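# Adjust latch hook so the case lid seals tight

## Task

Turn the misadjusted hook on the equipment case's latch in or out until closing the latch squeezes the lid onto its gasket hard enough to seal, while the lever still shuts with no more than a firm push. At the end the case must be latched with the hook's tip engaged behind the keeper's rim, and this must hold on its own, not because the robot is holding it. Release everything and move the arms away.

## Robot and tools

Robot: two 7-joint arms named left_arm and right_arm, each with a parallel gripper. The names do not describe sides of a camera picture. left_arm is the one on the +y side.

Scene frame: origin on the table surface midway between the arms, +x points out over the table, +z points up. Result lines report each gripper as end_effector_position (metres) and end_effector_quat_wxyz in this frame. That point lies between the pads when they are closed. Reported hand positions can be somewhat off, especially far out. The fingers point along the gripper's +z and close along its y. Closed fingertips extend about 19 mm past the reported point (about 6 mm when fully open), and closing pushes the tips roughly 13 mm further out, so keep clearance above surfaces.

Tool execute_actions, argument actions: a list holding zero or one item. An empty list only reports the current state. An item with rows (and optional steps, 1 to 15, default 15) is a motion. Each step lasts 1/30 s and uses one row; if there are fewer rows than steps the final row repeats. An item with only steps (up to 300) is a wait that issues no new command. Optional pictures (true/false) controls whether camera images come back; they do by default. A refused call does nothing.

Each row is a single list of 18 numbers, each in [-1, 1], for both arms together, even if one arm stays still. Order: left_arm's 7 joint values, then left gripper position, left gripper speed; then the same 9 for right_arm. Joint order: waist, shoulder, upper arm roll, elbow, forearm roll, wrist pitch, wrist roll.

The joint values are offsets, not poses. They are measured from the joint angles printed in the most recent result that listed them (before any such result, or for later calls within the same reply, from where the arm stands when the action begins). They are not relative to the previous row. Scale: 1.0 equals 0.9985 rad for waist, shoulder, upper arm roll and elbow, and 0.8765 rad for forearm roll, wrist pitch and wrist roll. All zeros therefore pulls the arm back to that reference, it does not hold still. Stated joint ranges (rad): waist, upper arm roll, forearm roll, wrist roll -69.115 to 69.115; shoulder -2.250 to 2.250; elbow -2.580 to 2.580; wrist pitch -2.100 to 2.100. Real ends may differ by up to 0.013 rad. Asking more than 0.013 rad beyond a range end is refused; asking past the real end is clipped, and a "joint sent to its limit" line may appear (possibly about an earlier move).

Gripper position is an absolute setting, not an offset: +1 fully open (85 mm), 0 about 41 mm, pads touch near -0.8, -1 closes until blocked. Gripper speed sets how fast the gap changes: -1 about 20 mm/s, 0 about 85, +1 about 150. Full-close force is set by the arm, roughly 190 to 235 N per pad. For a gentle grip, open first and then close to slightly under the object's width. To keep a gripper unchanged, repeat its previous two numbers; a 0 is itself a command. Fingers stay put until the position number changes by 0.01 or more, but may re-close toward the request if the object slips or gives.

Motion limits: joints are speed and acceleration limited and arrive together; each step's target is kept within 0.304 rad (first four joints) or 0.266 rad (last three) of the measured angle, and scaled back if it would move the gripper more than 70 mm. Large moves may be unfinished when the result returns. Between calls the arms keep heading to the last commanded target until they settle or a step is HELD.

Result lines: Joint positions and Joint velocities give one block per arm in joint order (rad, rad/s). Joint torques are in the same order, with per-arm offset, scale and noise; they change at rest only with contact or load. position_measured_pct is about 50 minus 50 times the finger position (0 = open); stopping under 90 short of the request means something is held or blocking; about 90 or more means pads met on nothing or something very thin. "joint command not followed" means the clearance check altered joint targets on some steps. HELD marks steps where a row, or part of it, was not sent.

Tool zoom_image: camera (cam_head_left, cam_head_right, cam_left_wrist, cam_right_wrist) and region [x0, y0, x1, y1] in pixels of that camera's latest image, top-left origin, at most 504 by 504. All cameras are 896x504.

Tool finished_scene: argument scene, the number of the current scene.

Avoid: knocking anything off the table (failure); arms colliding or pressing on each other; contact torque reaching load limits (waist, shoulder, upper arm roll, elbow 47.5 N m; forearm roll, wrist pitch, wrist roll 29.9 N m), which freezes that arm for 10 s; long loaded holds that heat motors (warning from 60 °C, weak braking and sagging at 75 °C); drops, slips, slams, and very hard pushes. Finish with grippers open and arms clear of the case.

Each tool is called after "Call:" in YAML: its name, and indented under it one key for each argument.

## Session

Call:
execute_actions:
  actions: []

Scene clock: 0.00 s of 9600.00 s.
left_arm: end_effector_position=(+0.3334, +0.1707, +0.1651) position_measured_pct=0.0 end_effector_quat_wxyz=(+0.086, +0.887, -0.443, -0.100) | right_arm: end_effector_position=(+0.6138, -0.3709, +0.3790) position_measured_pct=0.0 end_effector_quat_wxyz=(+0.655, +0.603, +0.356, +0.285)
Joint positions: left_arm=[ 0.996  0.644 -0.626  1.565  0.499  1.32   3.831] | right_arm=[ 0.02   0.513 -0.417  2.204 -0.97  -1.499  0.615]
Joint velocities: left_arm=[ 0.     0.     0.001 -0.001 -0.    -0.001 -0.   ] | right_arm=[ 0.     0.    -0.002  0.001 -0.001 -0.    -0.001]
Joint torques (N m, as the joint torque sensors report them, + toward a larger angle): no reading
Motor temperatures (°C, as the motors report them): left_arm=[29 32 24 25 33 38 45] | right_arm=[30 25 27 26 29 28 34]

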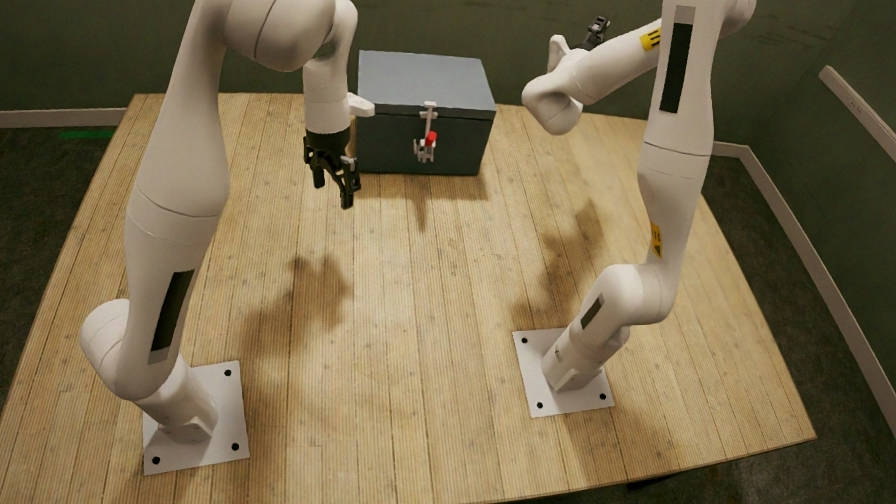

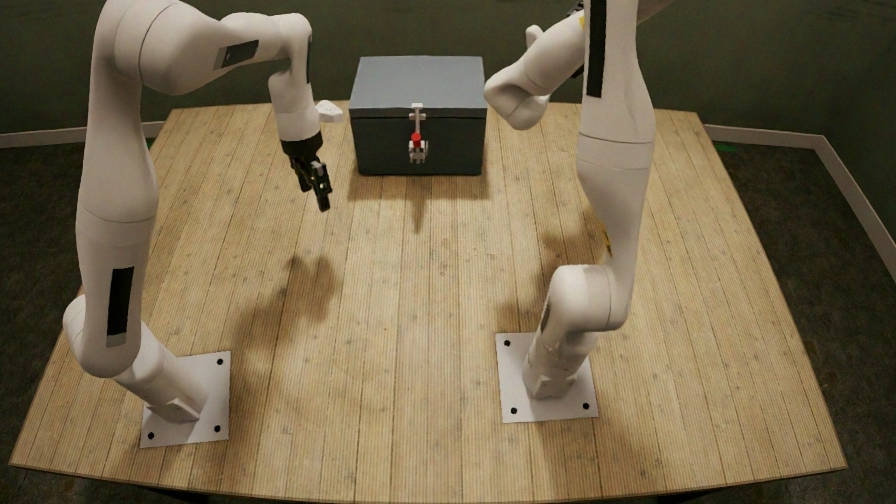

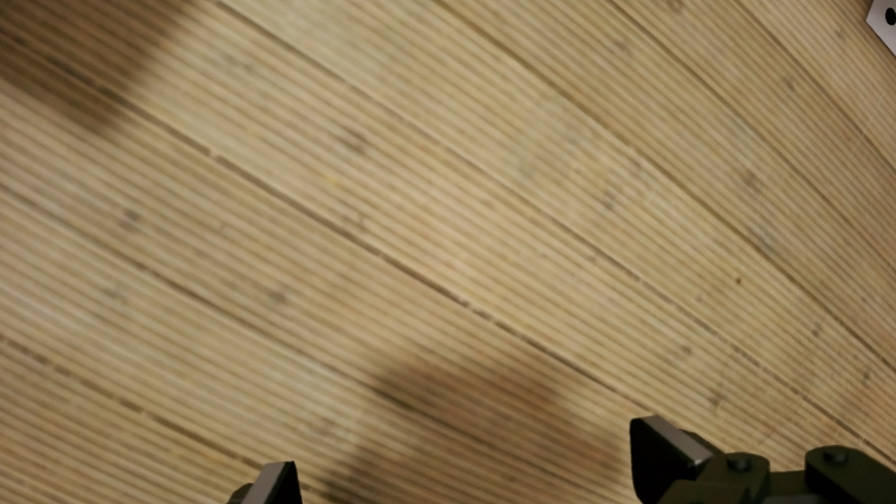

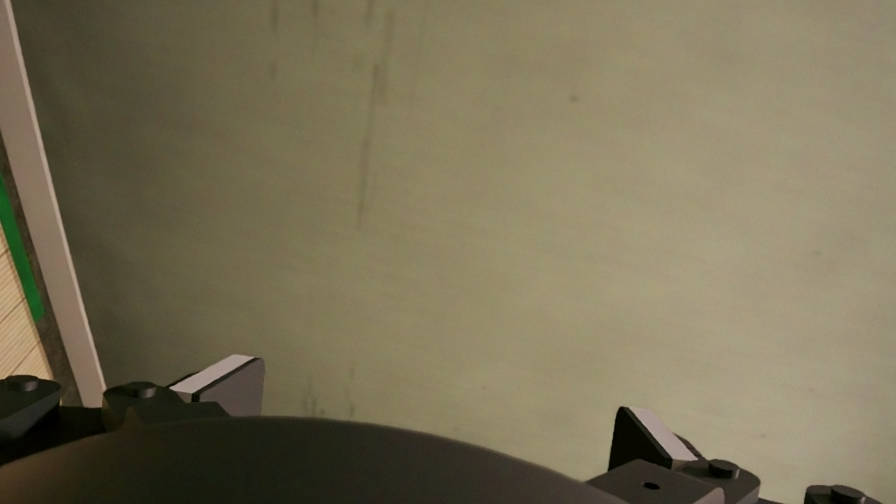

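Call:
zoom_image:
  camera: "cam_head_left"
  region: [340, 40, 520, 190]

Call:
zoom_image:
  camera: "cam_head_right"
  region: [380, 90, 460, 180]

Region (340, 40, 520, 190) of cam_head_left's 896x504 image, scaled by 2.800, with more detail than that image has.

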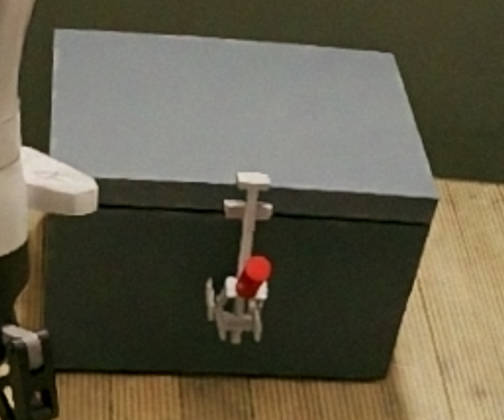

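Region (380, 90, 460, 180) of cam_head_right's 896x504 image, scaled by 5.600, with more detail than that image has.

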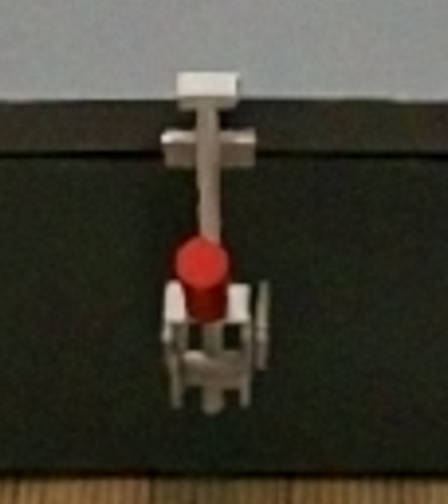

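Call:
execute_actions:
  actions:
    - {"rows":[[-0.07,0.03,0.23,0.27,-0.21,-1.0,0.37,1,0, 0,0,0,0,0,0,0,1,0]],"steps":15}
  pictures: false

Call:
execute_actions:
  actions:
    - {"steps":30}
  pictures: false

Scene clock: 28.50 s of 9600.00 s.
left_arm: end_effector_position=(+0.3192, +0.2084, +0.0703) position_measured_pct=0.0 end_effector_quat_wxyz=(-0.002, +0.928, -0.365, -0.078) | right_arm: end_effector_position=(+0.6138, -0.3709, +0.3790) position_measured_pct=0.0 end_effector_quat_wxyz=(+0.655, +0.603, +0.356, +0.285)
Joint positions: left_arm=[ 0.933  0.672 -0.413  1.814  0.329  0.886  4.127] | right_arm=[ 0.02   0.513 -0.417  2.204 -0.97  -1.499  0.615]
Joint velocities: left_arm=[-0.051  0.02   0.156  0.189 -0.128 -1.216  0.253] | right_arm=[-0.     0.    -0.    -0.001 -0.001 -0.002 -0.   ]
Joint torques (N m, as the joint torque sensors report them, + toward a larger angle): left_arm=[  0.09 -18.81  -2.41  -6.14   0.13   0.12   0.07] | right_arm=[ -0.42 -16.07  -0.91  -5.38   1.36  -2.67   0.  ]
Motor temperatures (°C, as the motors report them): left_arm=[29 33 24 25 33 38 45] | right_arm=[30 25 27 26 29 28 34]
Steps of this call (steps 1 to 840: nothing new was sent; steps 841 to 855: all 15 steps of this action). Readings (joint positions | what the end effector reports):
841: left_arm=[0.995 0.644 -0.625 1.566 0.498 1.319 3.831] | right_arm=[0.020 0.513 -0.417 2.204 -0.970 -1.499 0.615] | left_arm position_measured_pct=0.0 | right_arm position_measured_pct=0.0
842: left_arm=[0.993 0.644 -0.621 1.571 0.495 1.314 3.836] | right_arm=[0.020 0.513 -0.417 2.204 -0.970 -1.499 0.615] | left_arm position_measured_pct=0.0 | right_arm position_measured_pct=0.0
844: left_arm=[0.985 0.646 -0.600 1.598 0.477 1.288 3.862] | right_arm=[0.020 0.513 -0.417 2.204 -0.970 -1.499 0.615] | left_arm position_measured_pct=0.0 | right_arm position_measured_pct=0.0
848: left_arm=[0.958 0.658 -0.510 1.703 0.405 1.168 3.979] | right_arm=[0.020 0.513 -0.417 2.204 -0.970 -1.499 0.615] | left_arm position_measured_pct=0.0 | right_arm position_measured_pct=0.0
855: the state above

Scene clock: 29.50 s of 9600.00 s.
left_arm: end_effector_position=(+0.4411, +0.1888, +0.0716) position_measured_pct=0.0 end_effector_quat_wxyz=(-0.045, +0.924, -0.359, +0.125) | right_arm: end_effector_position=(+0.6138, -0.3709, +0.3790) position_measured_pct=0.0 end_effector_quat_wxyz=(+0.655, +0.603, +0.356, +0.285)
Joint positions: left_arm=[ 0.926  0.673 -0.396  1.835  0.315  0.444  4.155] | right_arm=[ 0.02   0.513 -0.417  2.204 -0.97  -1.499  0.615]
Joint velocities: left_arm=[-0.001 -0.     0.    -0.     0.    -0.002  0.001] | right_arm=[-0.001 -0.     0.002  0.001  0.001 -0.001 -0.001]
Joint torques (N m, as the joint torque sensors report them, + toward a larger angle): left_arm=[  0.09 -19.07  -2.53  -6.77  -0.09  -0.66   0.03] | right_arm=[ -0.09 -15.66  -0.9   -4.97   1.58  -2.71   0.05]
Motor temperatures (°C, as the motors report them): left_arm=[29 33 24 25 33 38 45] | right_arm=[30 25 27 26 29 28 34]
Steps of this call (steps 1 to 30: the robot went on to your last target). Readings (joint positions | what the end effector reports):
1: left_arm=[0.931 0.672 -0.409 1.819 0.325 0.845 4.134] | right_arm=[0.020 0.513 -0.417 2.204 -0.970 -1.499 0.615] | left_arm position_measured_pct=0.0 | right_arm position_measured_pct=0.0
2: left_arm=[0.930 0.673 -0.405 1.824 0.322 0.805 4.140] | right_arm=[0.020 0.513 -0.417 2.204 -0.970 -1.499 0.615] | left_arm position_measured_pct=0.0 | right_arm position_measured_pct=0.0
4: left_arm=[0.928 0.673 -0.401 1.829 0.319 0.723 4.147] | right_arm=[0.020 0.513 -0.417 2.204 -0.970 -1.499 0.615] | left_arm position_measured_pct=0.0 | right_arm position_measured_pct=0.0
8: left_arm=[0.927 0.674 -0.397 1.833 0.316 0.561 4.153] | right_arm=[0.020 0.513 -0.417 2.204 -0.970 -1.499 0.615] | left_arm position_measured_pct=0.0 | right_arm position_measured_pct=0.0
30: the state above
All arms were judged still, so your last target was given up. Only a new action makes them travel on or press farther. Fingers that are still opening or closing keep moving.

Call:
execute_actions:
  actions:
    - {"rows":[[-0.126,-0.273,0.396,0.465,-0.36,-0.75,0.635,1,0, 0,0,0,0,0,0,0,1,0]],"steps":15}
  pictures: false

Call:
execute_actions:
  actions:
    - {"steps":25}
  pictures: false

Scene clock: 31.97 s of 9600.00 s.
left_arm: end_effector_position=(+0.3462, +0.1503, +0.1045) position_measured_pct=0.0 end_effector_quat_wxyz=(+0.034, +0.915, -0.344, +0.207) | right_arm: end_effector_position=(+0.6138, -0.3709, +0.3790) position_measured_pct=0.0 end_effector_quat_wxyz=(+0.655, +0.603, +0.356, +0.285)
Joint positions: left_arm=[ 0.819  0.44  -0.065  2.209  0.047  0.071  4.527] | right_arm=[ 0.02   0.513 -0.417  2.204 -0.97  -1.499  0.615]
Joint velocities: left_arm=[-0.117 -0.271  0.524  0.703 -0.378 -1.206  1.171] | right_arm=[ 0.    -0.001  0.    -0.001 -0.001  0.     0.   ]
Joint torques (N m, as the joint torque sensors report them, + toward a larger angle): left_arm=[ -0.58 -14.98  -1.53  -7.7    0.24  -1.88   0.43] | right_arm=[ -0.54 -15.96  -0.92  -4.69   1.45  -2.65   0.07]
Motor temperatures (°C, as the motors report them): left_arm=[29 33 24 25 33 38 45] | right_arm=[30 25 27 26 29 28 34]
Steps of this call (steps 1 to 59: nothing new was sent; steps 60 to 74: all 15 steps of this action). Readings (joint positions | what the end effector reports):
60: left_arm=[0.925 0.672 -0.395 1.836 0.314 0.443 4.156] | right_arm=[0.020 0.513 -0.417 2.204 -0.970 -1.499 0.615] | left_arm position_measured_pct=0.0 | right_arm position_measured_pct=0.0
61: left_arm=[0.922 0.666 -0.391 1.841 0.310 0.438 4.160] | right_arm=[0.020 0.513 -0.417 2.204 -0.970 -1.499 0.615] | left_arm position_measured_pct=0.0 | right_arm position_measured_pct=0.0
63: left_arm=[0.908 0.639 -0.365 1.869 0.287 0.415 4.183] | right_arm=[0.020 0.513 -0.417 2.204 -0.970 -1.499 0.615] | left_arm position_measured_pct=0.0 | right_arm position_measured_pct=0.0
67: left_arm=[0.863 0.542 -0.250 1.985 0.185 0.311 4.286] | right_arm=[0.020 0.513 -0.417 2.204 -0.970 -1.499 0.615] | left_arm position_measured_pct=0.0 | right_arm position_measured_pct=0.0
74: the state above

Scene clock: 32.80 s of 9600.00 s.
left_arm: end_effector_position=(+0.3604, +0.1133, +0.1412) position_measured_pct=0.0 end_effector_quat_wxyz=(+0.097, +0.902, -0.287, +0.307) | right_arm: end_effector_position=(+0.6138, -0.3709, +0.3790) position_measured_pct=0.0 end_effector_quat_wxyz=(+0.655, +0.603, +0.356, +0.285)
Joint positions: left_arm=[ 0.8    0.401 -0.001  2.299 -0.001 -0.214  4.712] | right_arm=[ 0.02   0.513 -0.417  2.204 -0.97  -1.499  0.615]
Joint velocities: left_arm=[-0.    -0.     0.     0.    -0.     0.002 -0.002] | right_arm=[-0.    -0.001 -0.001 -0.001 -0.002 -0.002 -0.   ]
Joint torques (N m, as the joint torque sensors report them, + toward a larger angle): left_arm=[ -0.09 -14.25  -0.34  -5.93  -0.15  -1.68   0.14] | right_arm=[ -0.11 -15.7   -0.69  -4.89   1.5   -2.69   0.08]
Motor temperatures (°C, as the motors report them): left_arm=[29 33 24 25 33 38 45] | right_arm=[30 25 27 26 29 28 34]
Steps of this call (steps 1 to 25: the robot went on to your last target). Readings (joint positions | what the end effector reports):
1: left_arm=[0.815 0.432 -0.050 2.230 0.036 0.030 4.565] | right_arm=[0.020 0.513 -0.417 2.204 -0.970 -1.499 0.615] | left_arm position_measured_pct=0.0 | right_arm position_measured_pct=0.0
2: left_arm=[0.812 0.426 -0.037 2.247 0.026 -0.010 4.597] | right_arm=[0.020 0.513 -0.417 2.204 -0.970 -1.499 0.615] | left_arm position_measured_pct=0.0 | right_arm position_measured_pct=0.0
4: left_arm=[0.807 0.415 -0.019 2.272 0.013 -0.092 4.650] | right_arm=[0.020 0.513 -0.417 2.204 -0.970 -1.499 0.615] | left_arm position_measured_pct=0.0 | right_arm position_measured_pct=0.0
8: left_arm=[0.802 0.404 -0.002 2.296 0.000 -0.200 4.707] | right_arm=[0.020 0.513 -0.417 2.204 -0.970 -1.499 0.615] | left_arm position_measured_pct=0.0 | right_arm position_measured_pct=0.0
25: the state above

Call:
execute_actions:
  actions:
    - {"rows":[[0,0,0,0,0,-0.33,0,1,0, 0,0,0,0,0,0,0,1,0]],"steps":15}

Scene clock: 36.47 s of 9600.00 s.
left_arm: end_effector_position=(+0.4115, +0.0772, +0.2057) position_measured_pct=0.0 end_effector_quat_wxyz=(+0.137, +0.849, -0.270, +0.434) | right_arm: end_effector_position=(+0.6138, -0.3709, +0.3790) position_measured_pct=0.0 end_effector_quat_wxyz=(+0.655, +0.603, +0.356, +0.285)
Joint positions: left_arm=[ 0.8    0.401 -0.001  2.299 -0.001 -0.502  4.712] | right_arm=[ 0.02   0.513 -0.417  2.204 -0.97  -1.499  0.615]
Joint velocities: left_arm=[-0.     0.004  0.     0.006 -0.    -0.013  0.   ] | right_arm=[ 0.     0.001  0.002  0.001  0.    -0.     0.001]
Joint torques (N m, as the joint torque sensors report them, + toward a larger angle): left_arm=[  0.45 -14.45  -0.32  -6.76  -0.04  -2.52  -0.01] | right_arm=[ -0.32 -15.53  -0.5   -5.07   1.33  -2.49   0.05]
Motor temperatures (°C, as the motors report them): left_arm=[29 33 24 25 33 38 45] | right_arm=[30 25 27 26 29 28 34]
Steps of this call (steps 1 to 15: the robot went on to your last target; steps 16 to 95: nothing new was sent; steps 96 to 110: all 15 steps of this action). Readings (joint positions | what the end effector reports):
96: left_arm=[0.800 0.401 -0.001 2.299 -0.001 -0.215 4.712] | right_arm=[0.020 0.513 -0.417 2.204 -0.970 -1.499 0.615] | left_arm position_measured_pct=0.0 | right_arm position_measured_pct=0.0
97: left_arm=[0.800 0.401 -0.001 2.300 -0.001 -0.225 4.712] | right_arm=[0.020 0.513 -0.417 2.204 -0.970 -1.499 0.615] | left_arm position_measured_pct=0.0 | right_arm position_measured_pct=0.0
99: left_arm=[0.800 0.402 -0.001 2.301 -0.001 -0.275 4.712] | right_arm=[0.020 0.513 -0.417 2.204 -0.970 -1.499 0.615] | left_arm position_measured_pct=0.0 | right_arm position_measured_pct=0.0
103: left_arm=[0.800 0.401 -0.001 2.299 -0.001 -0.431 4.712] | right_arm=[0.020 0.513 -0.417 2.204 -0.970 -1.499 0.615] | left_arm position_measured_pct=0.0 | right_arm position_measured_pct=0.0
110: the state above

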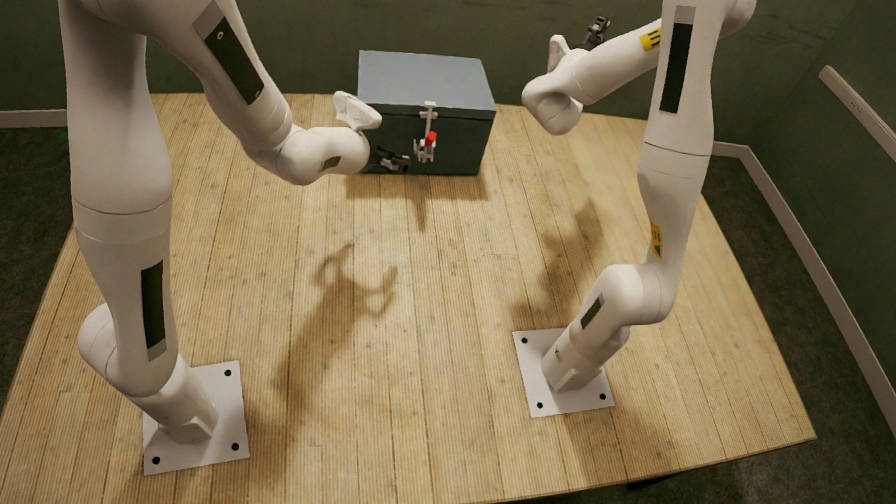

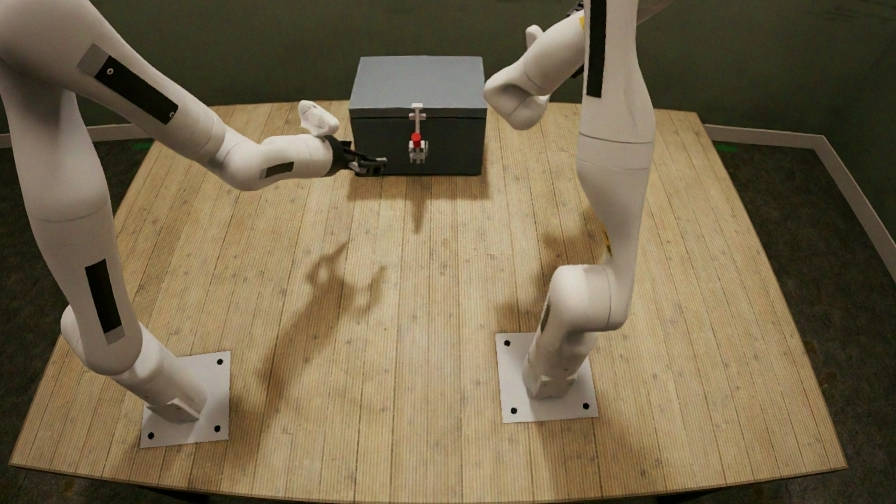

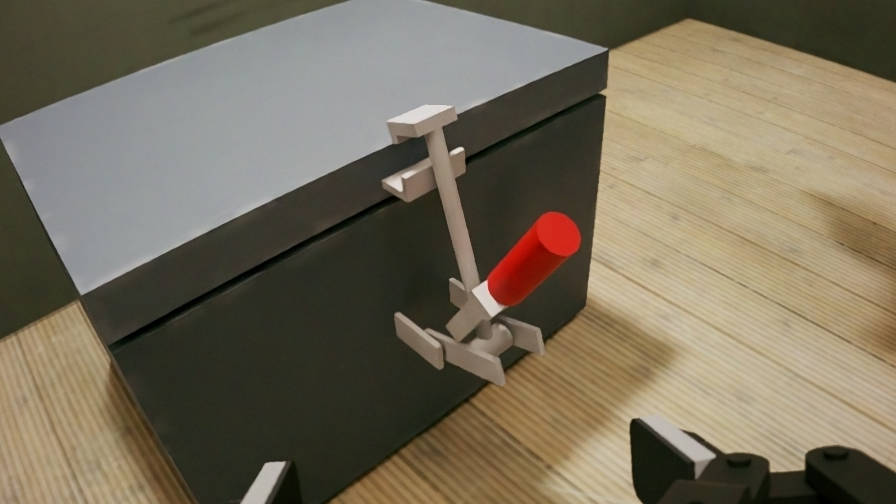

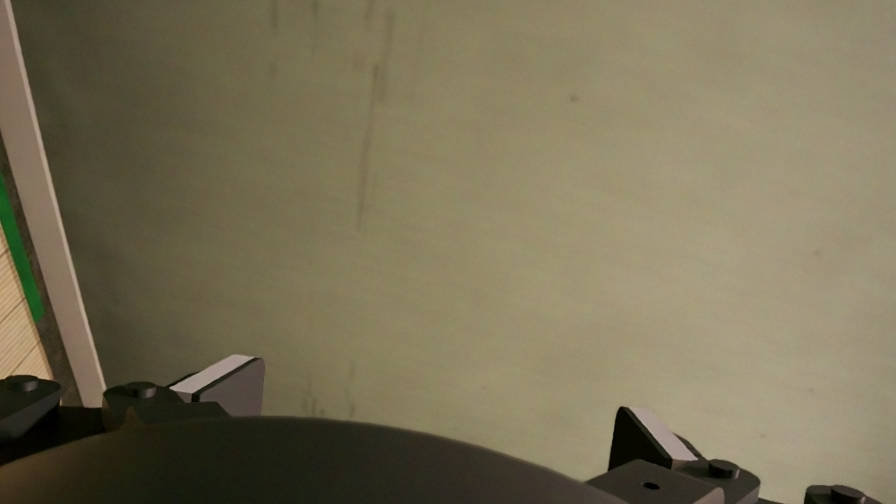

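Call:
zoom_image:
  camera: "cam_left_wrist"
  region: [340, 80, 640, 400]

Region (340, 80, 640, 400) of cam_left_wrist's 896x504 image, scaled by 1.575; it fills the left 472 columns of this view, and the rest is white.

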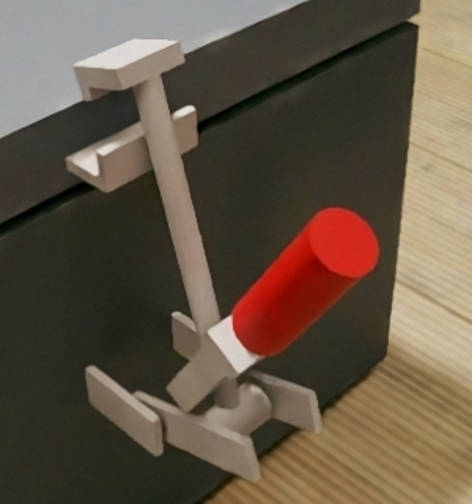

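Call:
execute_actions:
  actions:
    - {"rows":[[-0.1,0,0,0,0,0,0,-1,0, -0.566,-0.013,0.418,-0.866,1.0,1.0,0.435,-0.6,0]],"steps":15}
  pictures: false

Call:
execute_actions:
  actions:
    - {"steps":15}
  pictures: false

Call:
execute_actions:
  actions:
    - {"rows":[[0,0,0,0,0,0,0,-1,0, 0,0,0,0,0.107,1.0,0,-0.6,0]],"steps":15}
  pictures: false

Call:
execute_actions:
  actions:
    - {"steps":12}
  pictures: false

Scene clock: 51.60 s of 9600.00 s.
left_arm: end_effector_position=(+0.4425, +0.1217, +0.2057) position_measured_pct=36.9 end_effector_quat_wxyz=(+0.116, +0.861, -0.228, +0.440) | right_arm: end_effector_position=(+0.7078, -0.2431, +0.4574) position_measured_pct=36.9 end_effector_quat_wxyz=(+0.678, +0.470, +0.447, +0.345)
Joint positions: left_arm=[ 0.702  0.401 -0.001  2.299 -0.001 -0.502  4.712] | right_arm=[-0.225  0.506 -0.189  1.964 -0.76  -1.288  0.818]
Joint velocities: left_arm=[-0.015 -0.    -0.     0.    -0.     0.001  0.   ] | right_arm=[-0.502 -0.009  0.363 -0.51   0.447  0.448  0.34 ]
Joint torques (N m, as the joint torque sensors report them, + toward a larger angle): left_arm=[  0.39 -14.5   -0.27  -6.33  -0.08  -2.25  -0.09] | right_arm=[ -0.68 -18.42  -0.71  -7.11   1.62  -2.62   0.04]
Motor temperatures (°C, as the motors report them): left_arm=[29 33 24 25 33 38 45] | right_arm=[30 25 27 26 29 28 34]
Steps of this call (steps 1 to 15: the robot went on to your last target; steps 16 to 439: nothing new was sent; steps 440 to 454: all 15 steps of this action). Readings (joint positions | what the end effector reports):
440: left_arm=[0.798 0.401 -0.001 2.299 -0.001 -0.503 4.712] | right_arm=[0.019 0.513 -0.416 2.203 -0.969 -1.498 0.616] | left_arm position_measured_pct=0.0 | right_arm position_measured_pct=0.0
441: left_arm=[0.791 0.401 0.001 2.299 -0.001 -0.503 4.712] | right_arm=[0.012 0.513 -0.410 2.198 -0.966 -1.494 0.620] | left_arm position_measured_pct=0.4 | right_arm position_measured_pct=0.4
443: left_arm=[0.761 0.401 0.002 2.299 -0.002 -0.503 4.712] | right_arm=[-0.019 0.512 -0.383 2.172 -0.943 -1.470 0.643] | left_arm position_measured_pct=4.8 | right_arm position_measured_pct=4.8
447: left_arm=[0.712 0.401 -0.003 2.298 -0.000 -0.502 4.712] | right_arm=[-0.099 0.509 -0.304 2.092 -0.872 -1.400 0.713] | left_arm position_measured_pct=15.9 | right_arm position_measured_pct=15.9
454: the state above

Scene clock: 52.10 s of 9600.00 s.
left_arm: end_effector_position=(+0.4430, +0.1223, +0.2057) position_measured_pct=81.7 end_effector_quat_wxyz=(+0.115, +0.861, -0.227, +0.440) | right_arm: end_effector_position=(+0.7502, -0.0702, +0.5598) position_measured_pct=79.0 end_effector_quat_wxyz=(+0.680, +0.310, +0.504, +0.433)
Joint positions: left_arm=[ 0.7    0.401 -0.001  2.299 -0.001 -0.502  4.712] | right_arm=[-0.419  0.503 -0.072  1.703 -0.532 -1.059  0.928]
Joint velocities: left_arm=[-0.001  0.    -0.     0.001  0.     0.002  0.   ] | right_arm=[-0.266 -0.005  0.156 -0.574  0.503  0.504  0.148]
Joint torques (N m, as the joint torque sensors report them, + toward a larger angle): left_arm=[  0.02 -14.81  -0.34  -6.67   0.1   -2.3    0.08] | right_arm=[ -0.01 -19.84   0.08  -9.56   1.03  -2.84  -0.03]
Motor temperatures (°C, as the motors report them): left_arm=[29 33 24 25 33 38 45] | right_arm=[30 25 27 26 29 28 34]
Steps of this call (steps 1 to 15: the robot went on to your last target). Readings (joint positions | what the end effector reports):
1: left_arm=[0.701 0.401 -0.001 2.299 -0.001 -0.502 4.712] | right_arm=[-0.242 0.506 -0.177 1.947 -0.745 -1.273 0.829] | left_arm position_measured_pct=39.7 | right_arm position_measured_pct=39.7
2: left_arm=[0.701 0.401 -0.001 2.299 -0.001 -0.502 4.712] | right_arm=[-0.258 0.505 -0.167 1.930 -0.731 -1.258 0.839] | left_arm position_measured_pct=42.9 | right_arm position_measured_pct=42.9
4: left_arm=[0.701 0.401 -0.001 2.299 -0.001 -0.502 4.712] | right_arm=[-0.289 0.505 -0.148 1.898 -0.702 -1.230 0.856] | left_arm position_measured_pct=48.8 | right_arm position_measured_pct=48.8
8: left_arm=[0.700 0.401 -0.001 2.299 -0.001 -0.502 4.712] | right_arm=[-0.344 0.504 -0.115 1.831 -0.643 -1.171 0.887] | left_arm position_measured_pct=60.7 | right_arm position_measured_pct=60.7
15: the state above

Scene clock: 52.60 s of 9600.00 s.
left_arm: end_effector_position=(+0.4430, +0.1223, +0.2057) position_measured_pct=91.7 end_effector_quat_wxyz=(+0.115, +0.861, -0.227, +0.440) | right_arm: end_effector_position=(+0.7482, +0.0159, +0.4212) position_measured_pct=80.2 end_effector_quat_wxyz=(+0.513, +0.272, +0.708, +0.402)
Joint positions: left_arm=[ 0.7    0.401 -0.001  2.299 -0.001 -0.502  4.712] | right_arm=[-0.42   0.503 -0.071  1.699 -0.441 -0.525  0.929]
Joint velocities: left_arm=[ 0.     0.001  0.    -0.    -0.    -0.    -0.001] | right_arm=[ 0.007  0.003 -0.004  0.035  0.026  1.213 -0.005]
Joint torques (N m, as the joint torque sensors report them, + toward a larger angle): left_arm=[  0.09 -14.67  -0.16  -6.62  -0.13  -2.51   0.13] | right_arm=[  0.32 -19.71  -0.49  -9.56   0.81  -2.72   0.15]
Motor temperatures (°C, as the motors report them): left_arm=[29 33 24 25 33 38 45] | right_arm=[30 25 27 26 29 28 34]
Steps of this call (steps 1 to 15: all 15 steps of this action). Readings (joint positions | what the end effector reports):
1: left_arm=[0.700 0.401 -0.001 2.299 -0.001 -0.502 4.712] | right_arm=[-0.427 0.503 -0.067 1.685 -0.514 -1.041 0.933] | left_arm position_measured_pct=84.9 | right_arm position_measured_pct=79.4
2: left_arm=[0.700 0.401 -0.001 2.299 -0.001 -0.502 4.712] | right_arm=[-0.430 0.502 -0.065 1.669 -0.498 -1.016 0.935] | left_arm position_measured_pct=87.7 | right_arm position_measured_pct=79.8
4: left_arm=[0.700 0.401 -0.001 2.299 -0.001 -0.502 4.712] | right_arm=[-0.429 0.500 -0.065 1.655 -0.476 -0.943 0.935] | left_arm position_measured_pct=91.3 | right_arm position_measured_pct=79.8
8: left_arm=[0.700 0.401 -0.001 2.299 -0.001 -0.502 4.712] | right_arm=[-0.423 0.501 -0.068 1.681 -0.455 -0.797 0.931] | left_arm position_measured_pct=91.7 | right_arm position_measured_pct=80.2
15: the state above

Scene clock: 53.00 s of 9600.00 s.
left_arm: end_effector_position=(+0.4430, +0.1223, +0.2057) position_measured_pct=91.7 end_effector_quat_wxyz=(+0.115, +0.861, -0.227, +0.440) | right_arm: end_effector_position=(+0.7043, +0.0440, +0.3253) position_measured_pct=80.2 end_effector_quat_wxyz=(+0.381, +0.265, +0.810, +0.359)
Joint positions: left_arm=[ 0.7    0.401 -0.001  2.299 -0.001 -0.502  4.712] | right_arm=[-0.419  0.504 -0.072  1.704 -0.438 -0.186  0.928]
Joint velocities: left_arm=[ 0.001 -0.     0.     0.     0.    -0.002  0.   ] | right_arm=[ 0.003 -0.004  0.004 -0.009 -0.     0.052 -0.001]
Joint torques (N m, as the joint torque sensors report them, + toward a larger angle): left_arm=[ -0.01 -14.67  -0.31  -6.6   -0.14  -2.42   0.16] | right_arm=[ -0.19 -19.97  -0.26  -9.94   0.17  -2.74  -0.1 ]
Motor temperatures (°C, as the motors report them): left_arm=[29 33 24 25 33 38 45] | right_arm=[30 25 27 26 29 28 34]
Steps of this call (steps 1 to 12: the robot went on to your last target). Readings (joint positions | what the end effector reports):
1: left_arm=[0.700 0.401 -0.001 2.299 -0.001 -0.502 4.712] | right_arm=[-0.419 0.503 -0.071 1.700 -0.441 -0.485 0.929] | left_arm position_measured_pct=91.7 | right_arm position_measured_pct=80.2
2: left_arm=[0.700 0.401 -0.001 2.299 -0.001 -0.502 4.712] | right_arm=[-0.419 0.503 -0.071 1.700 -0.440 -0.444 0.929] | left_arm position_measured_pct=91.7 | right_arm position_measured_pct=80.2
4: left_arm=[0.700 0.401 -0.001 2.299 -0.001 -0.502 4.712] | right_arm=[-0.419 0.503 -0.071 1.702 -0.439 -0.363 0.929] | left_arm position_measured_pct=91.7 | right_arm position_measured_pct=80.2
8: left_arm=[0.700 0.401 -0.001 2.299 -0.001 -0.502 4.712] | right_arm=[-0.419 0.504 -0.072 1.704 -0.438 -0.225 0.928] | left_arm position_measured_pct=91.7 | right_arm position_measured_pct=80.2
12: the state above

Call:
execute_actions:
  actions:
    - {"rows":[[0,0,0,0,0,0,0,-1,0, -0.126,-0.004,0.072,-0.366,0.5,0.3,0.078,-0.6,0]],"steps":15}
  pictures: false

Call:
execute_actions:
  actions:
    - {"steps":15}
  pictures: false

Scene clock: 54.60 s of 9600.00 s.
left_arm: end_effector_position=(+0.4430, +0.1223, +0.2057) position_measured_pct=91.7 end_effector_quat_wxyz=(+0.115, +0.861, -0.227, +0.440) | right_arm: end_effector_position=(+0.7221, +0.1324, +0.4416) position_measured_pct=80.2 end_effector_quat_wxyz=(+0.459, +0.047, +0.822, +0.333)
Joint positions: left_arm=[ 0.7    0.401 -0.001  2.299 -0.001 -0.502  4.712] | right_arm=[-0.526  0.501 -0.011  1.397 -0.093  0.038  0.987]
Joint velocities: left_arm=[-0.001 -0.     0.    -0.     0.    -0.001  0.   ] | right_arm=[-0.188 -0.02   0.105 -0.617  0.971  0.402  0.107]
Joint torques (N m, as the joint torque sensors report them, + toward a larger angle): left_arm=[  0.23 -14.65  -0.29  -6.53  -0.01  -2.31  -0.1 ] | right_arm=[  0.31 -20.69  -0.11  -9.39  -0.08  -2.28  -0.28]
Motor temperatures (°C, as the motors report them): left_arm=[29 33 24 25 33 38 45] | right_arm=[30 25 27 26 29 28 34]
Steps of this call (steps 1 to 30: the robot went on to your last target; steps 31 to 33: nothing new was sent; steps 34 to 48: all 15 steps of this action). Readings (joint positions | what the end effector reports):
34: left_arm=[0.700 0.401 -0.001 2.299 -0.001 -0.502 4.712] | right_arm=[-0.419 0.503 -0.071 1.702 -0.437 -0.181 0.929] | left_arm position_measured_pct=91.7 | right_arm position_measured_pct=80.2
35: left_arm=[0.700 0.401 -0.001 2.299 -0.001 -0.502 4.712] | right_arm=[-0.422 0.503 -0.069 1.697 -0.433 -0.177 0.930] | left_arm position_measured_pct=91.7 | right_arm position_measured_pct=80.2
37: left_arm=[0.700 0.401 -0.001 2.299 -0.001 -0.502 4.712] | right_arm=[-0.434 0.504 -0.063 1.671 -0.410 -0.154 0.936] | left_arm position_measured_pct=91.7 | right_arm position_measured_pct=80.2
41: left_arm=[0.700 0.401 -0.001 2.299 -0.001 -0.502 4.712] | right_arm=[-0.471 0.504 -0.043 1.571 -0.321 -0.077 0.956] | left_arm position_measured_pct=91.7 | right_arm position_measured_pct=80.2
48: the state above

Scene clock: 55.10 s of 9600.00 s.
left_arm: end_effector_position=(+0.4430, +0.1223, +0.2057) position_measured_pct=91.7 end_effector_quat_wxyz=(+0.115, +0.861, -0.227, +0.440) | right_arm: end_effector_position=(+0.7248, +0.1423, +0.4655) position_measured_pct=80.2 end_effector_quat_wxyz=(+0.483, +0.000, +0.818, +0.312)
Joint positions: left_arm=[ 0.7    0.401 -0.001  2.299 -0.001 -0.502  4.712] | right_arm=[-0.545  0.5   -0.     1.339  0.     0.077  0.997]
Joint velocities: left_arm=[-0.     0.    -0.     0.     0.     0.001 -0.002] | right_arm=[-0.001  0.001 -0.001 -0.001  0.001  0.     0.   ]
Joint torques (N m, as the joint torque sensors report them, + toward a larger angle): left_arm=[  0.27 -14.87  -0.21  -6.55  -0.04  -2.37  -0.04] | right_arm=[ -0.56 -21.37  -0.25 -11.13  -0.08  -2.99  -0.06]
Motor temperatures (°C, as the motors report them): left_arm=[29 33 24 25 33 38 45] | right_arm=[30 25 27 26 29 28 34]
Steps of this call (steps 1 to 15: the robot went on to your last target). Readings (joint positions | what the end effector reports):
1: left_arm=[0.700 0.401 -0.001 2.299 -0.001 -0.502 4.712] | right_arm=[-0.532 0.500 -0.008 1.378 -0.063 0.050 0.990] | left_arm position_measured_pct=91.7 | right_arm position_measured_pct=80.2
2: left_arm=[0.700 0.401 -0.001 2.299 -0.001 -0.502 4.712] | right_arm=[-0.536 0.500 -0.005 1.363 -0.039 0.060 0.992] | left_arm position_measured_pct=91.7 | right_arm position_measured_pct=80.2
4: left_arm=[0.700 0.401 -0.001 2.299 -0.001 -0.502 4.712] | right_arm=[-0.541 0.499 -0.002 1.345 -0.010 0.072 0.996] | left_arm position_measured_pct=91.7 | right_arm position_measured_pct=80.2
8: left_arm=[0.700 0.401 -0.001 2.299 -0.001 -0.502 4.712] | right_arm=[-0.544 0.499 -0.000 1.339 -0.001 0.077 0.997] | left_arm position_measured_pct=91.7 | right_arm position_measured_pct=80.2
15: the state above

Call:
execute_actions:
  actions:
    - {"rows":[[0,0,0,0,0,0,0,-1,0, 0,0,0,0,0,0.7,0,-0.6,0]],"steps":15}
  pictures: false

Scene clock: 56.23 s of 9600.00 s.
left_arm: end_effector_position=(+0.4430, +0.1223, +0.2057) position_measured_pct=91.7 end_effector_quat_wxyz=(+0.115, +0.861, -0.227, +0.440) | right_arm: end_effector_position=(+0.6513, +0.0948, +0.3368) position_measured_pct=80.2 end_effector_quat_wxyz=(+0.296, +0.000, +0.936, +0.191)
Joint positions: left_arm=[ 0.7    0.401 -0.001  2.299 -0.001 -0.502  4.712] | right_arm=[-0.545  0.5   -0.     1.339  0.     0.582  0.997]
Joint velocities: left_arm=[-0.001  0.     0.     0.     0.     0.001 -0.001] | right_arm=[ 0.     0.002 -0.     0.008 -0.001  1.123  0.   ]
Joint torques (N m, as the joint torque sensors report them, + toward a larger angle): left_arm=[  0.22 -14.59  -0.39  -6.46  -0.04  -2.49   0.02] | right_arm=[  0.05 -20.77  -0.44 -10.5    0.05  -2.15   0.  ]
Motor temperatures (°C, as the motors report them): left_arm=[29 33 24 25 33 38 45] | right_arm=[30 25 27 26 29 28 34]
Steps of this call (steps 1 to 15: the robot went on to your last target; steps 16 to 19: nothing new was sent; steps 20 to 34: all 15 steps of this action). Readings (joint positions | what the end effector reports):
20: left_arm=[0.700 0.401 -0.001 2.299 -0.001 -0.502 4.712] | right_arm=[-0.545 0.500 -0.000 1.339 0.000 0.079 0.997] | left_arm position_measured_pct=91.7 | right_arm position_measured_pct=80.2
21: left_arm=[0.700 0.401 -0.001 2.299 -0.001 -0.502 4.712] | right_arm=[-0.545 0.500 -0.000 1.338 0.000 0.088 0.997] | left_arm position_measured_pct=91.7 | right_arm position_measured_pct=80.2
23: left_arm=[0.700 0.401 -0.001 2.299 -0.001 -0.502 4.712] | right_arm=[-0.545 0.499 -0.000 1.337 0.000 0.139 0.997] | left_arm position_measured_pct=91.7 | right_arm position_measured_pct=80.2
27: left_arm=[0.700 0.401 -0.001 2.299 -0.001 -0.502 4.712] | right_arm=[-0.545 0.499 -0.000 1.338 0.000 0.299 0.997] | left_arm position_measured_pct=91.7 | right_arm position_measured_pct=80.2
34: the state above

Call:
execute_actions:
  actions:
    - {"rows":[[0,0,0,0,0,0,0,-1,0, 0,0,0,0,0,0.823,0,-0.6,0]],"steps":15}
  pictures: false

Call:
execute_actions:
  actions:
    - {"steps":10}

Scene clock: 57.40 s of 9600.00 s.
left_arm: end_effector_position=(+0.4430, +0.1223, +0.2057) position_measured_pct=91.7 end_effector_quat_wxyz=(+0.115, +0.861, -0.227, +0.440) | right_arm: end_effector_position=(+0.5067, +0.0014, +0.2610) position_measured_pct=80.2 end_effector_quat_wxyz=(+0.045, +0.000, +0.999, +0.029)
Joint positions: left_arm=[ 0.7    0.401 -0.001  2.299 -0.001 -0.502  4.712] | right_arm=[-0.545  0.5   -0.     1.339  0.     1.195  0.997]
Joint velocities: left_arm=[-0.  0.  0.  0. -0.  0. -0.] | right_arm=[ 0.    -0.     0.     0.005 -0.     1.121  0.002]
Joint torques (N m, as the joint torque sensors report them, + toward a larger angle): left_arm=[  0.1  -14.81  -0.59  -6.43   0.02  -2.38   0.15] | right_arm=[ -0.48 -19.04  -0.33  -9.23   0.09  -1.07   0.01]
Motor temperatures (°C, as the motors report them): left_arm=[29 33 24 25 33 38 45] | right_arm=[30 25 27 26 29 28 34]
Steps of this call (steps 1 to 20: the robot went on to your last target; steps 21 to 35: all 15 steps of this action). Readings (joint positions | what the end effector reports):
21: left_arm=[0.700 0.401 -0.001 2.299 -0.001 -0.502 4.712] | right_arm=[-0.545 0.500 -0.000 1.339 0.000 0.692 0.997] | left_arm position_measured_pct=91.7 | right_arm position_measured_pct=80.2
22: left_arm=[0.700 0.401 -0.001 2.299 -0.001 -0.502 4.712] | right_arm=[-0.545 0.500 -0.000 1.338 0.000 0.702 0.997] | left_arm position_measured_pct=91.7 | right_arm position_measured_pct=80.2
24: left_arm=[0.700 0.401 -0.001 2.299 -0.001 -0.502 4.712] | right_arm=[-0.545 0.500 -0.000 1.337 0.000 0.752 0.997] | left_arm position_measured_pct=91.7 | right_arm position_measured_pct=80.2
28: left_arm=[0.700 0.401 -0.001 2.299 -0.001 -0.502 4.712] | right_arm=[-0.545 0.500 -0.000 1.339 0.000 0.912 0.997] | left_arm position_measured_pct=91.7 | right_arm position_measured_pct=80.2
35: the state above

Scene clock: 57.73 s of 9600.00 s.
left_arm: end_effector_position=(+0.4430, +0.1223, +0.2057) position_measured_pct=91.7 end_effector_quat_wxyz=(+0.115, +0.861, -0.227, +0.440) | right_arm: end_effector_position=(+0.4787, -0.0167, +0.2594) position_measured_pct=80.2 end_effector_quat_wxyz=(+0.000, +0.000, +1.000, -0.000)
Joint positions: left_arm=[ 0.7    0.401 -0.001  2.299 -0.001 -0.502  4.712] | right_arm=[-0.545  0.5   -0.     1.339  0.     1.303  0.997]
Joint velocities: left_arm=[-0.     0.    -0.    -0.     0.    -0.     0.001] | right_arm=[ 0.     0.    -0.001 -0.001 -0.001  0.009  0.001]
Joint torques (N m, as the joint torque sensors report them, + toward a larger angle): left_arm=[  0.13 -14.94  -0.12  -6.43  -0.05  -2.38  -0.01] | right_arm=[ -0.09 -18.62  -0.24  -7.83   0.    -0.23   0.01]
Motor temperatures (°C, as the motors report them): left_arm=[29 33 24 25 33 38 45] | right_arm=[30 25 27 26 29 28 34]
Steps of this call (steps 1 to 10: the robot went on to your last target). Readings (joint positions | what the end effector reports):
1: left_arm=[0.700 0.401 -0.001 2.299 -0.001 -0.502 4.712] | right_arm=[-0.545 0.500 -0.000 1.339 0.000 1.230 0.997] | left_arm position_measured_pct=91.7 | right_arm position_measured_pct=80.2
2: left_arm=[0.700 0.401 -0.001 2.299 -0.001 -0.502 4.712] | right_arm=[-0.545 0.500 -0.000 1.340 0.000 1.258 0.997] | left_arm position_measured_pct=91.7 | right_arm position_measured_pct=80.2
4: left_arm=[0.700 0.401 -0.001 2.299 -0.001 -0.502 4.712] | right_arm=[-0.545 0.500 -0.000 1.340 0.000 1.291 0.997] | left_arm position_measured_pct=91.7 | right_arm position_measured_pct=80.2
8: left_arm=[0.700 0.401 -0.001 2.299 -0.001 -0.502 4.712] | right_arm=[-0.545 0.500 -0.000 1.339 0.000 1.302 0.997] | left_arm position_measured_pct=91.7 | right_arm position_measured_pct=80.2
10: the state above

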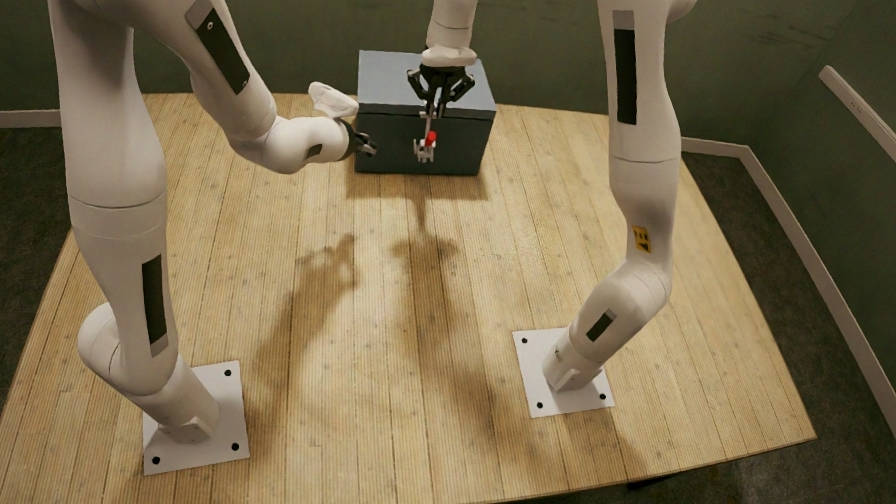

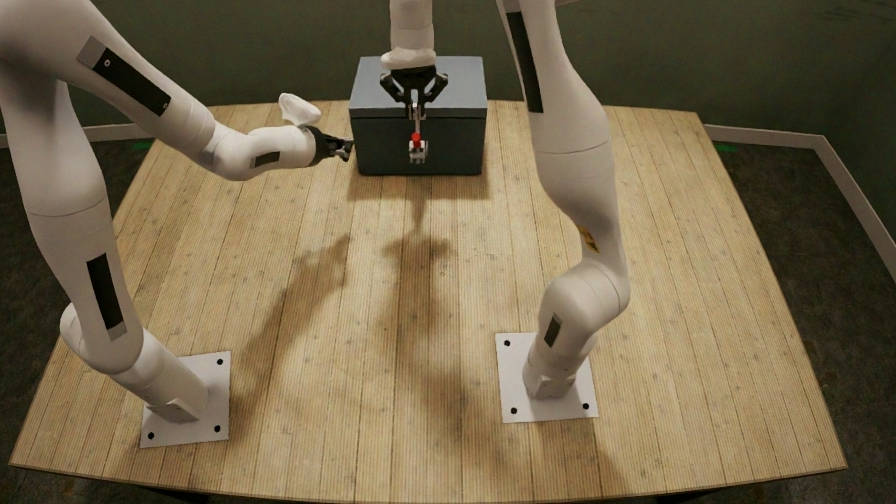

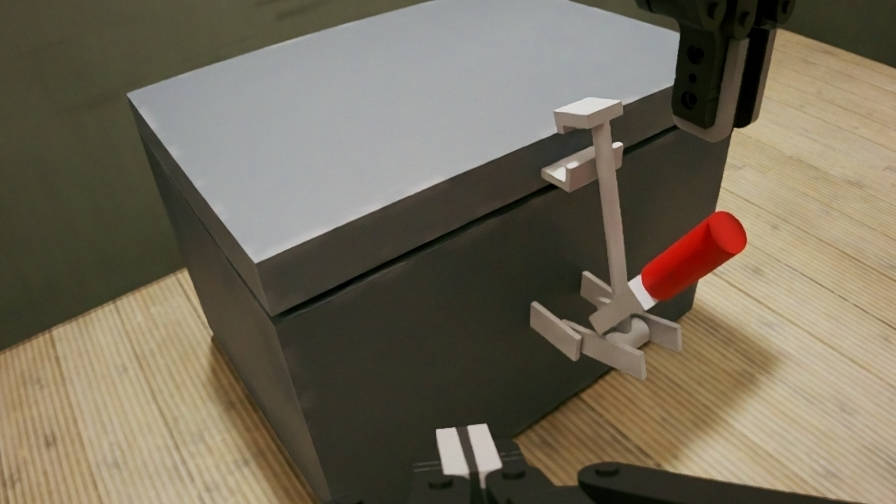

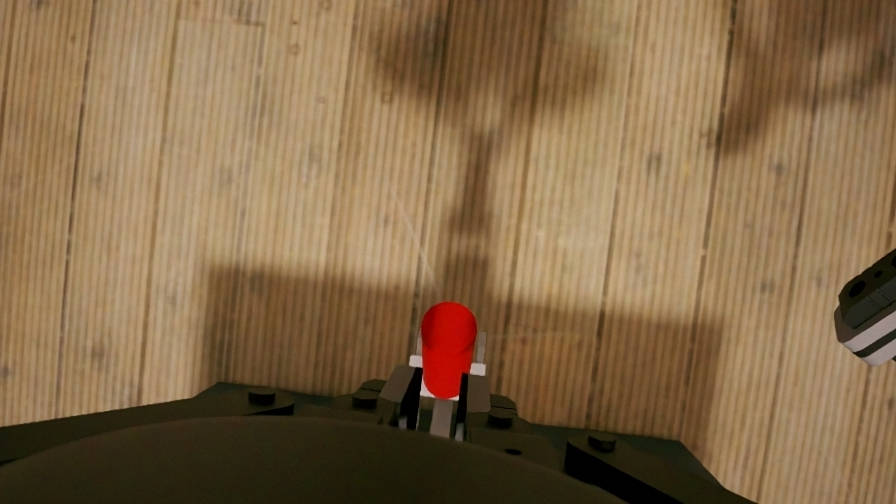

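Call:
execute_actions:
  actions:
    - {"rows":[[0,0,0,0,0,0,0,-1,0, -0.0147,-0.001,0,0.1167,0,-0.1325,-0.018,-0.6,0]],"steps":15}

Scene clock: 63.97 s of 9600.00 s.
left_arm: end_effector_position=(+0.4430, +0.1223, +0.2057) position_measured_pct=91.7 end_effector_quat_wxyz=(+0.115, +0.861, -0.227, +0.440) | right_arm: end_effector_position=(+0.4652, -0.0169, +0.2251) position_measured_pct=80.2 end_effector_quat_wxyz=(+0.000, +0.001, +1.000, -0.000)
Joint positions: left_arm=[ 0.7    0.401 -0.001  2.299 -0.001 -0.502  4.712] | right_arm=[-0.559  0.5   -0.     1.455  0.     1.187  0.981]
Joint velocities: left_arm=[-0.001 -0.     0.    -0.001 -0.     0.002  0.   ] | right_arm=[-0.002 -0.002  0.001  0.006 -0.    -0.004 -0.001]
Joint torques (N m, as the joint torque sensors report them, + toward a larger angle): left_arm=[  0.16 -14.51  -0.22  -6.37   0.09  -2.45   0.07] | right_arm=[  0.28 -18.33  -0.41  -7.88   0.03   0.07   0.15]
Motor temperatures (°C, as the motors report them): left_arm=[29 33 24 25 33 38 45] | right_arm=[30 25 27 26 29 28 34]
Steps of this call (steps 1 to 30: the robot went on to your last target; steps 31 to 172: nothing new was sent; steps 173 to 187: all 15 steps of this action). Readings (joint positions | what the end effector reports):
173: left_arm=[0.700 0.401 -0.001 2.299 -0.001 -0.502 4.712] | right_arm=[-0.545 0.500 -0.000 1.340 0.000 1.302 0.997] | left_arm position_measured_pct=91.7 | right_arm position_measured_pct=80.2
174: left_arm=[0.700 0.401 -0.001 2.299 -0.001 -0.502 4.712] | right_arm=[-0.546 0.500 -0.000 1.345 0.001 1.297 0.996] | left_arm position_measured_pct=91.7 | right_arm position_measured_pct=80.2
176: left_arm=[0.700 0.401 -0.001 2.299 -0.001 -0.502 4.712] | right_arm=[-0.550 0.498 0.000 1.372 0.001 1.270 0.992] | left_arm position_measured_pct=91.7 | right_arm position_measured_pct=80.2
180: left_arm=[0.700 0.401 -0.001 2.299 -0.001 -0.502 4.712] | right_arm=[-0.557 0.500 -0.001 1.440 0.000 1.202 0.983] | left_arm position_measured_pct=91.7 | right_arm position_measured_pct=80.2
187: the state above

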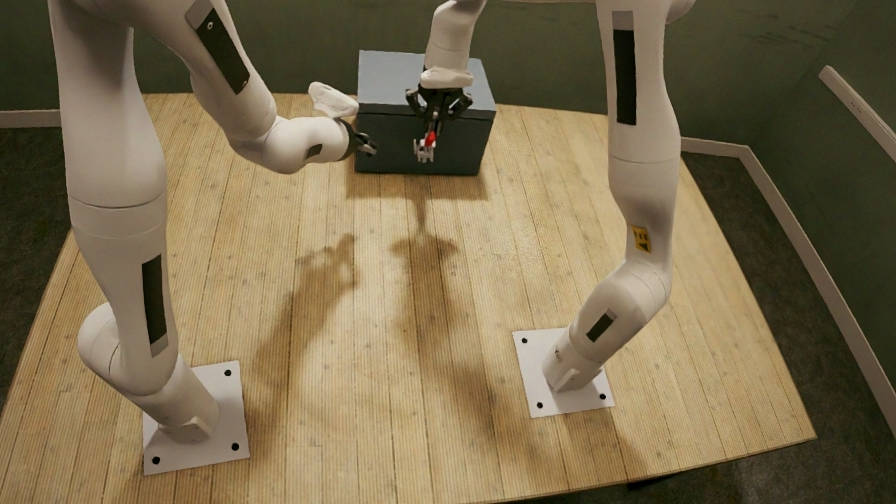

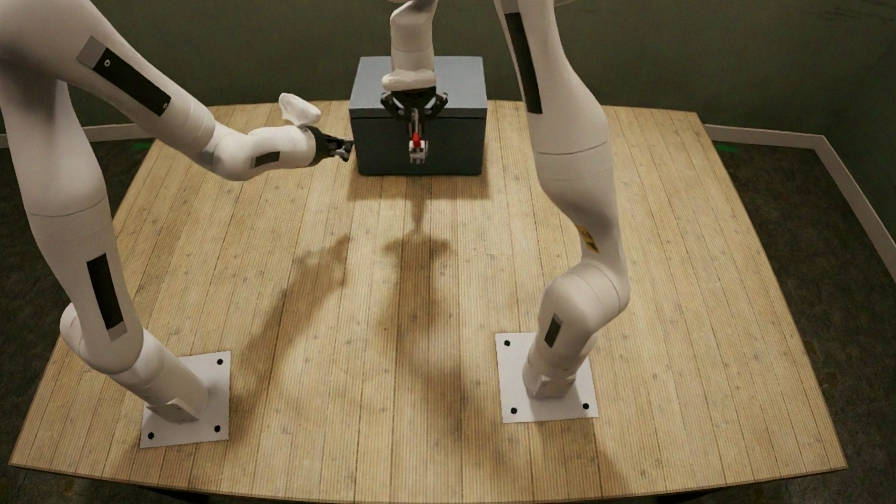

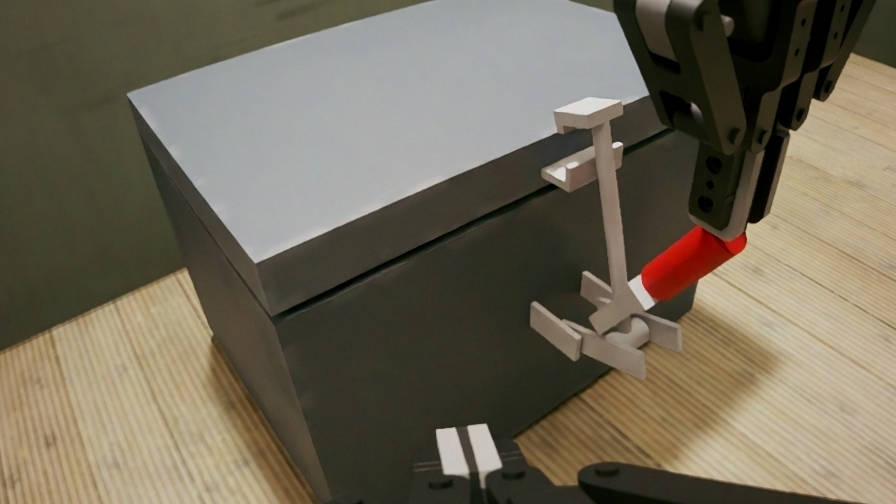

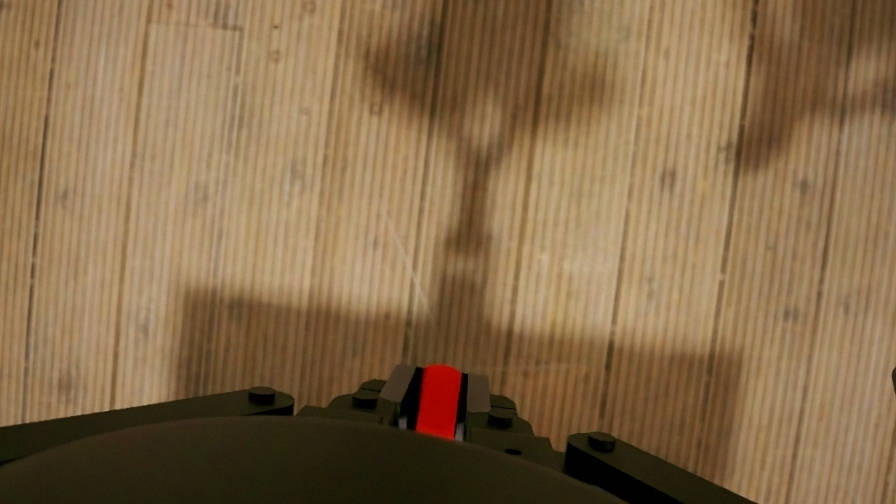

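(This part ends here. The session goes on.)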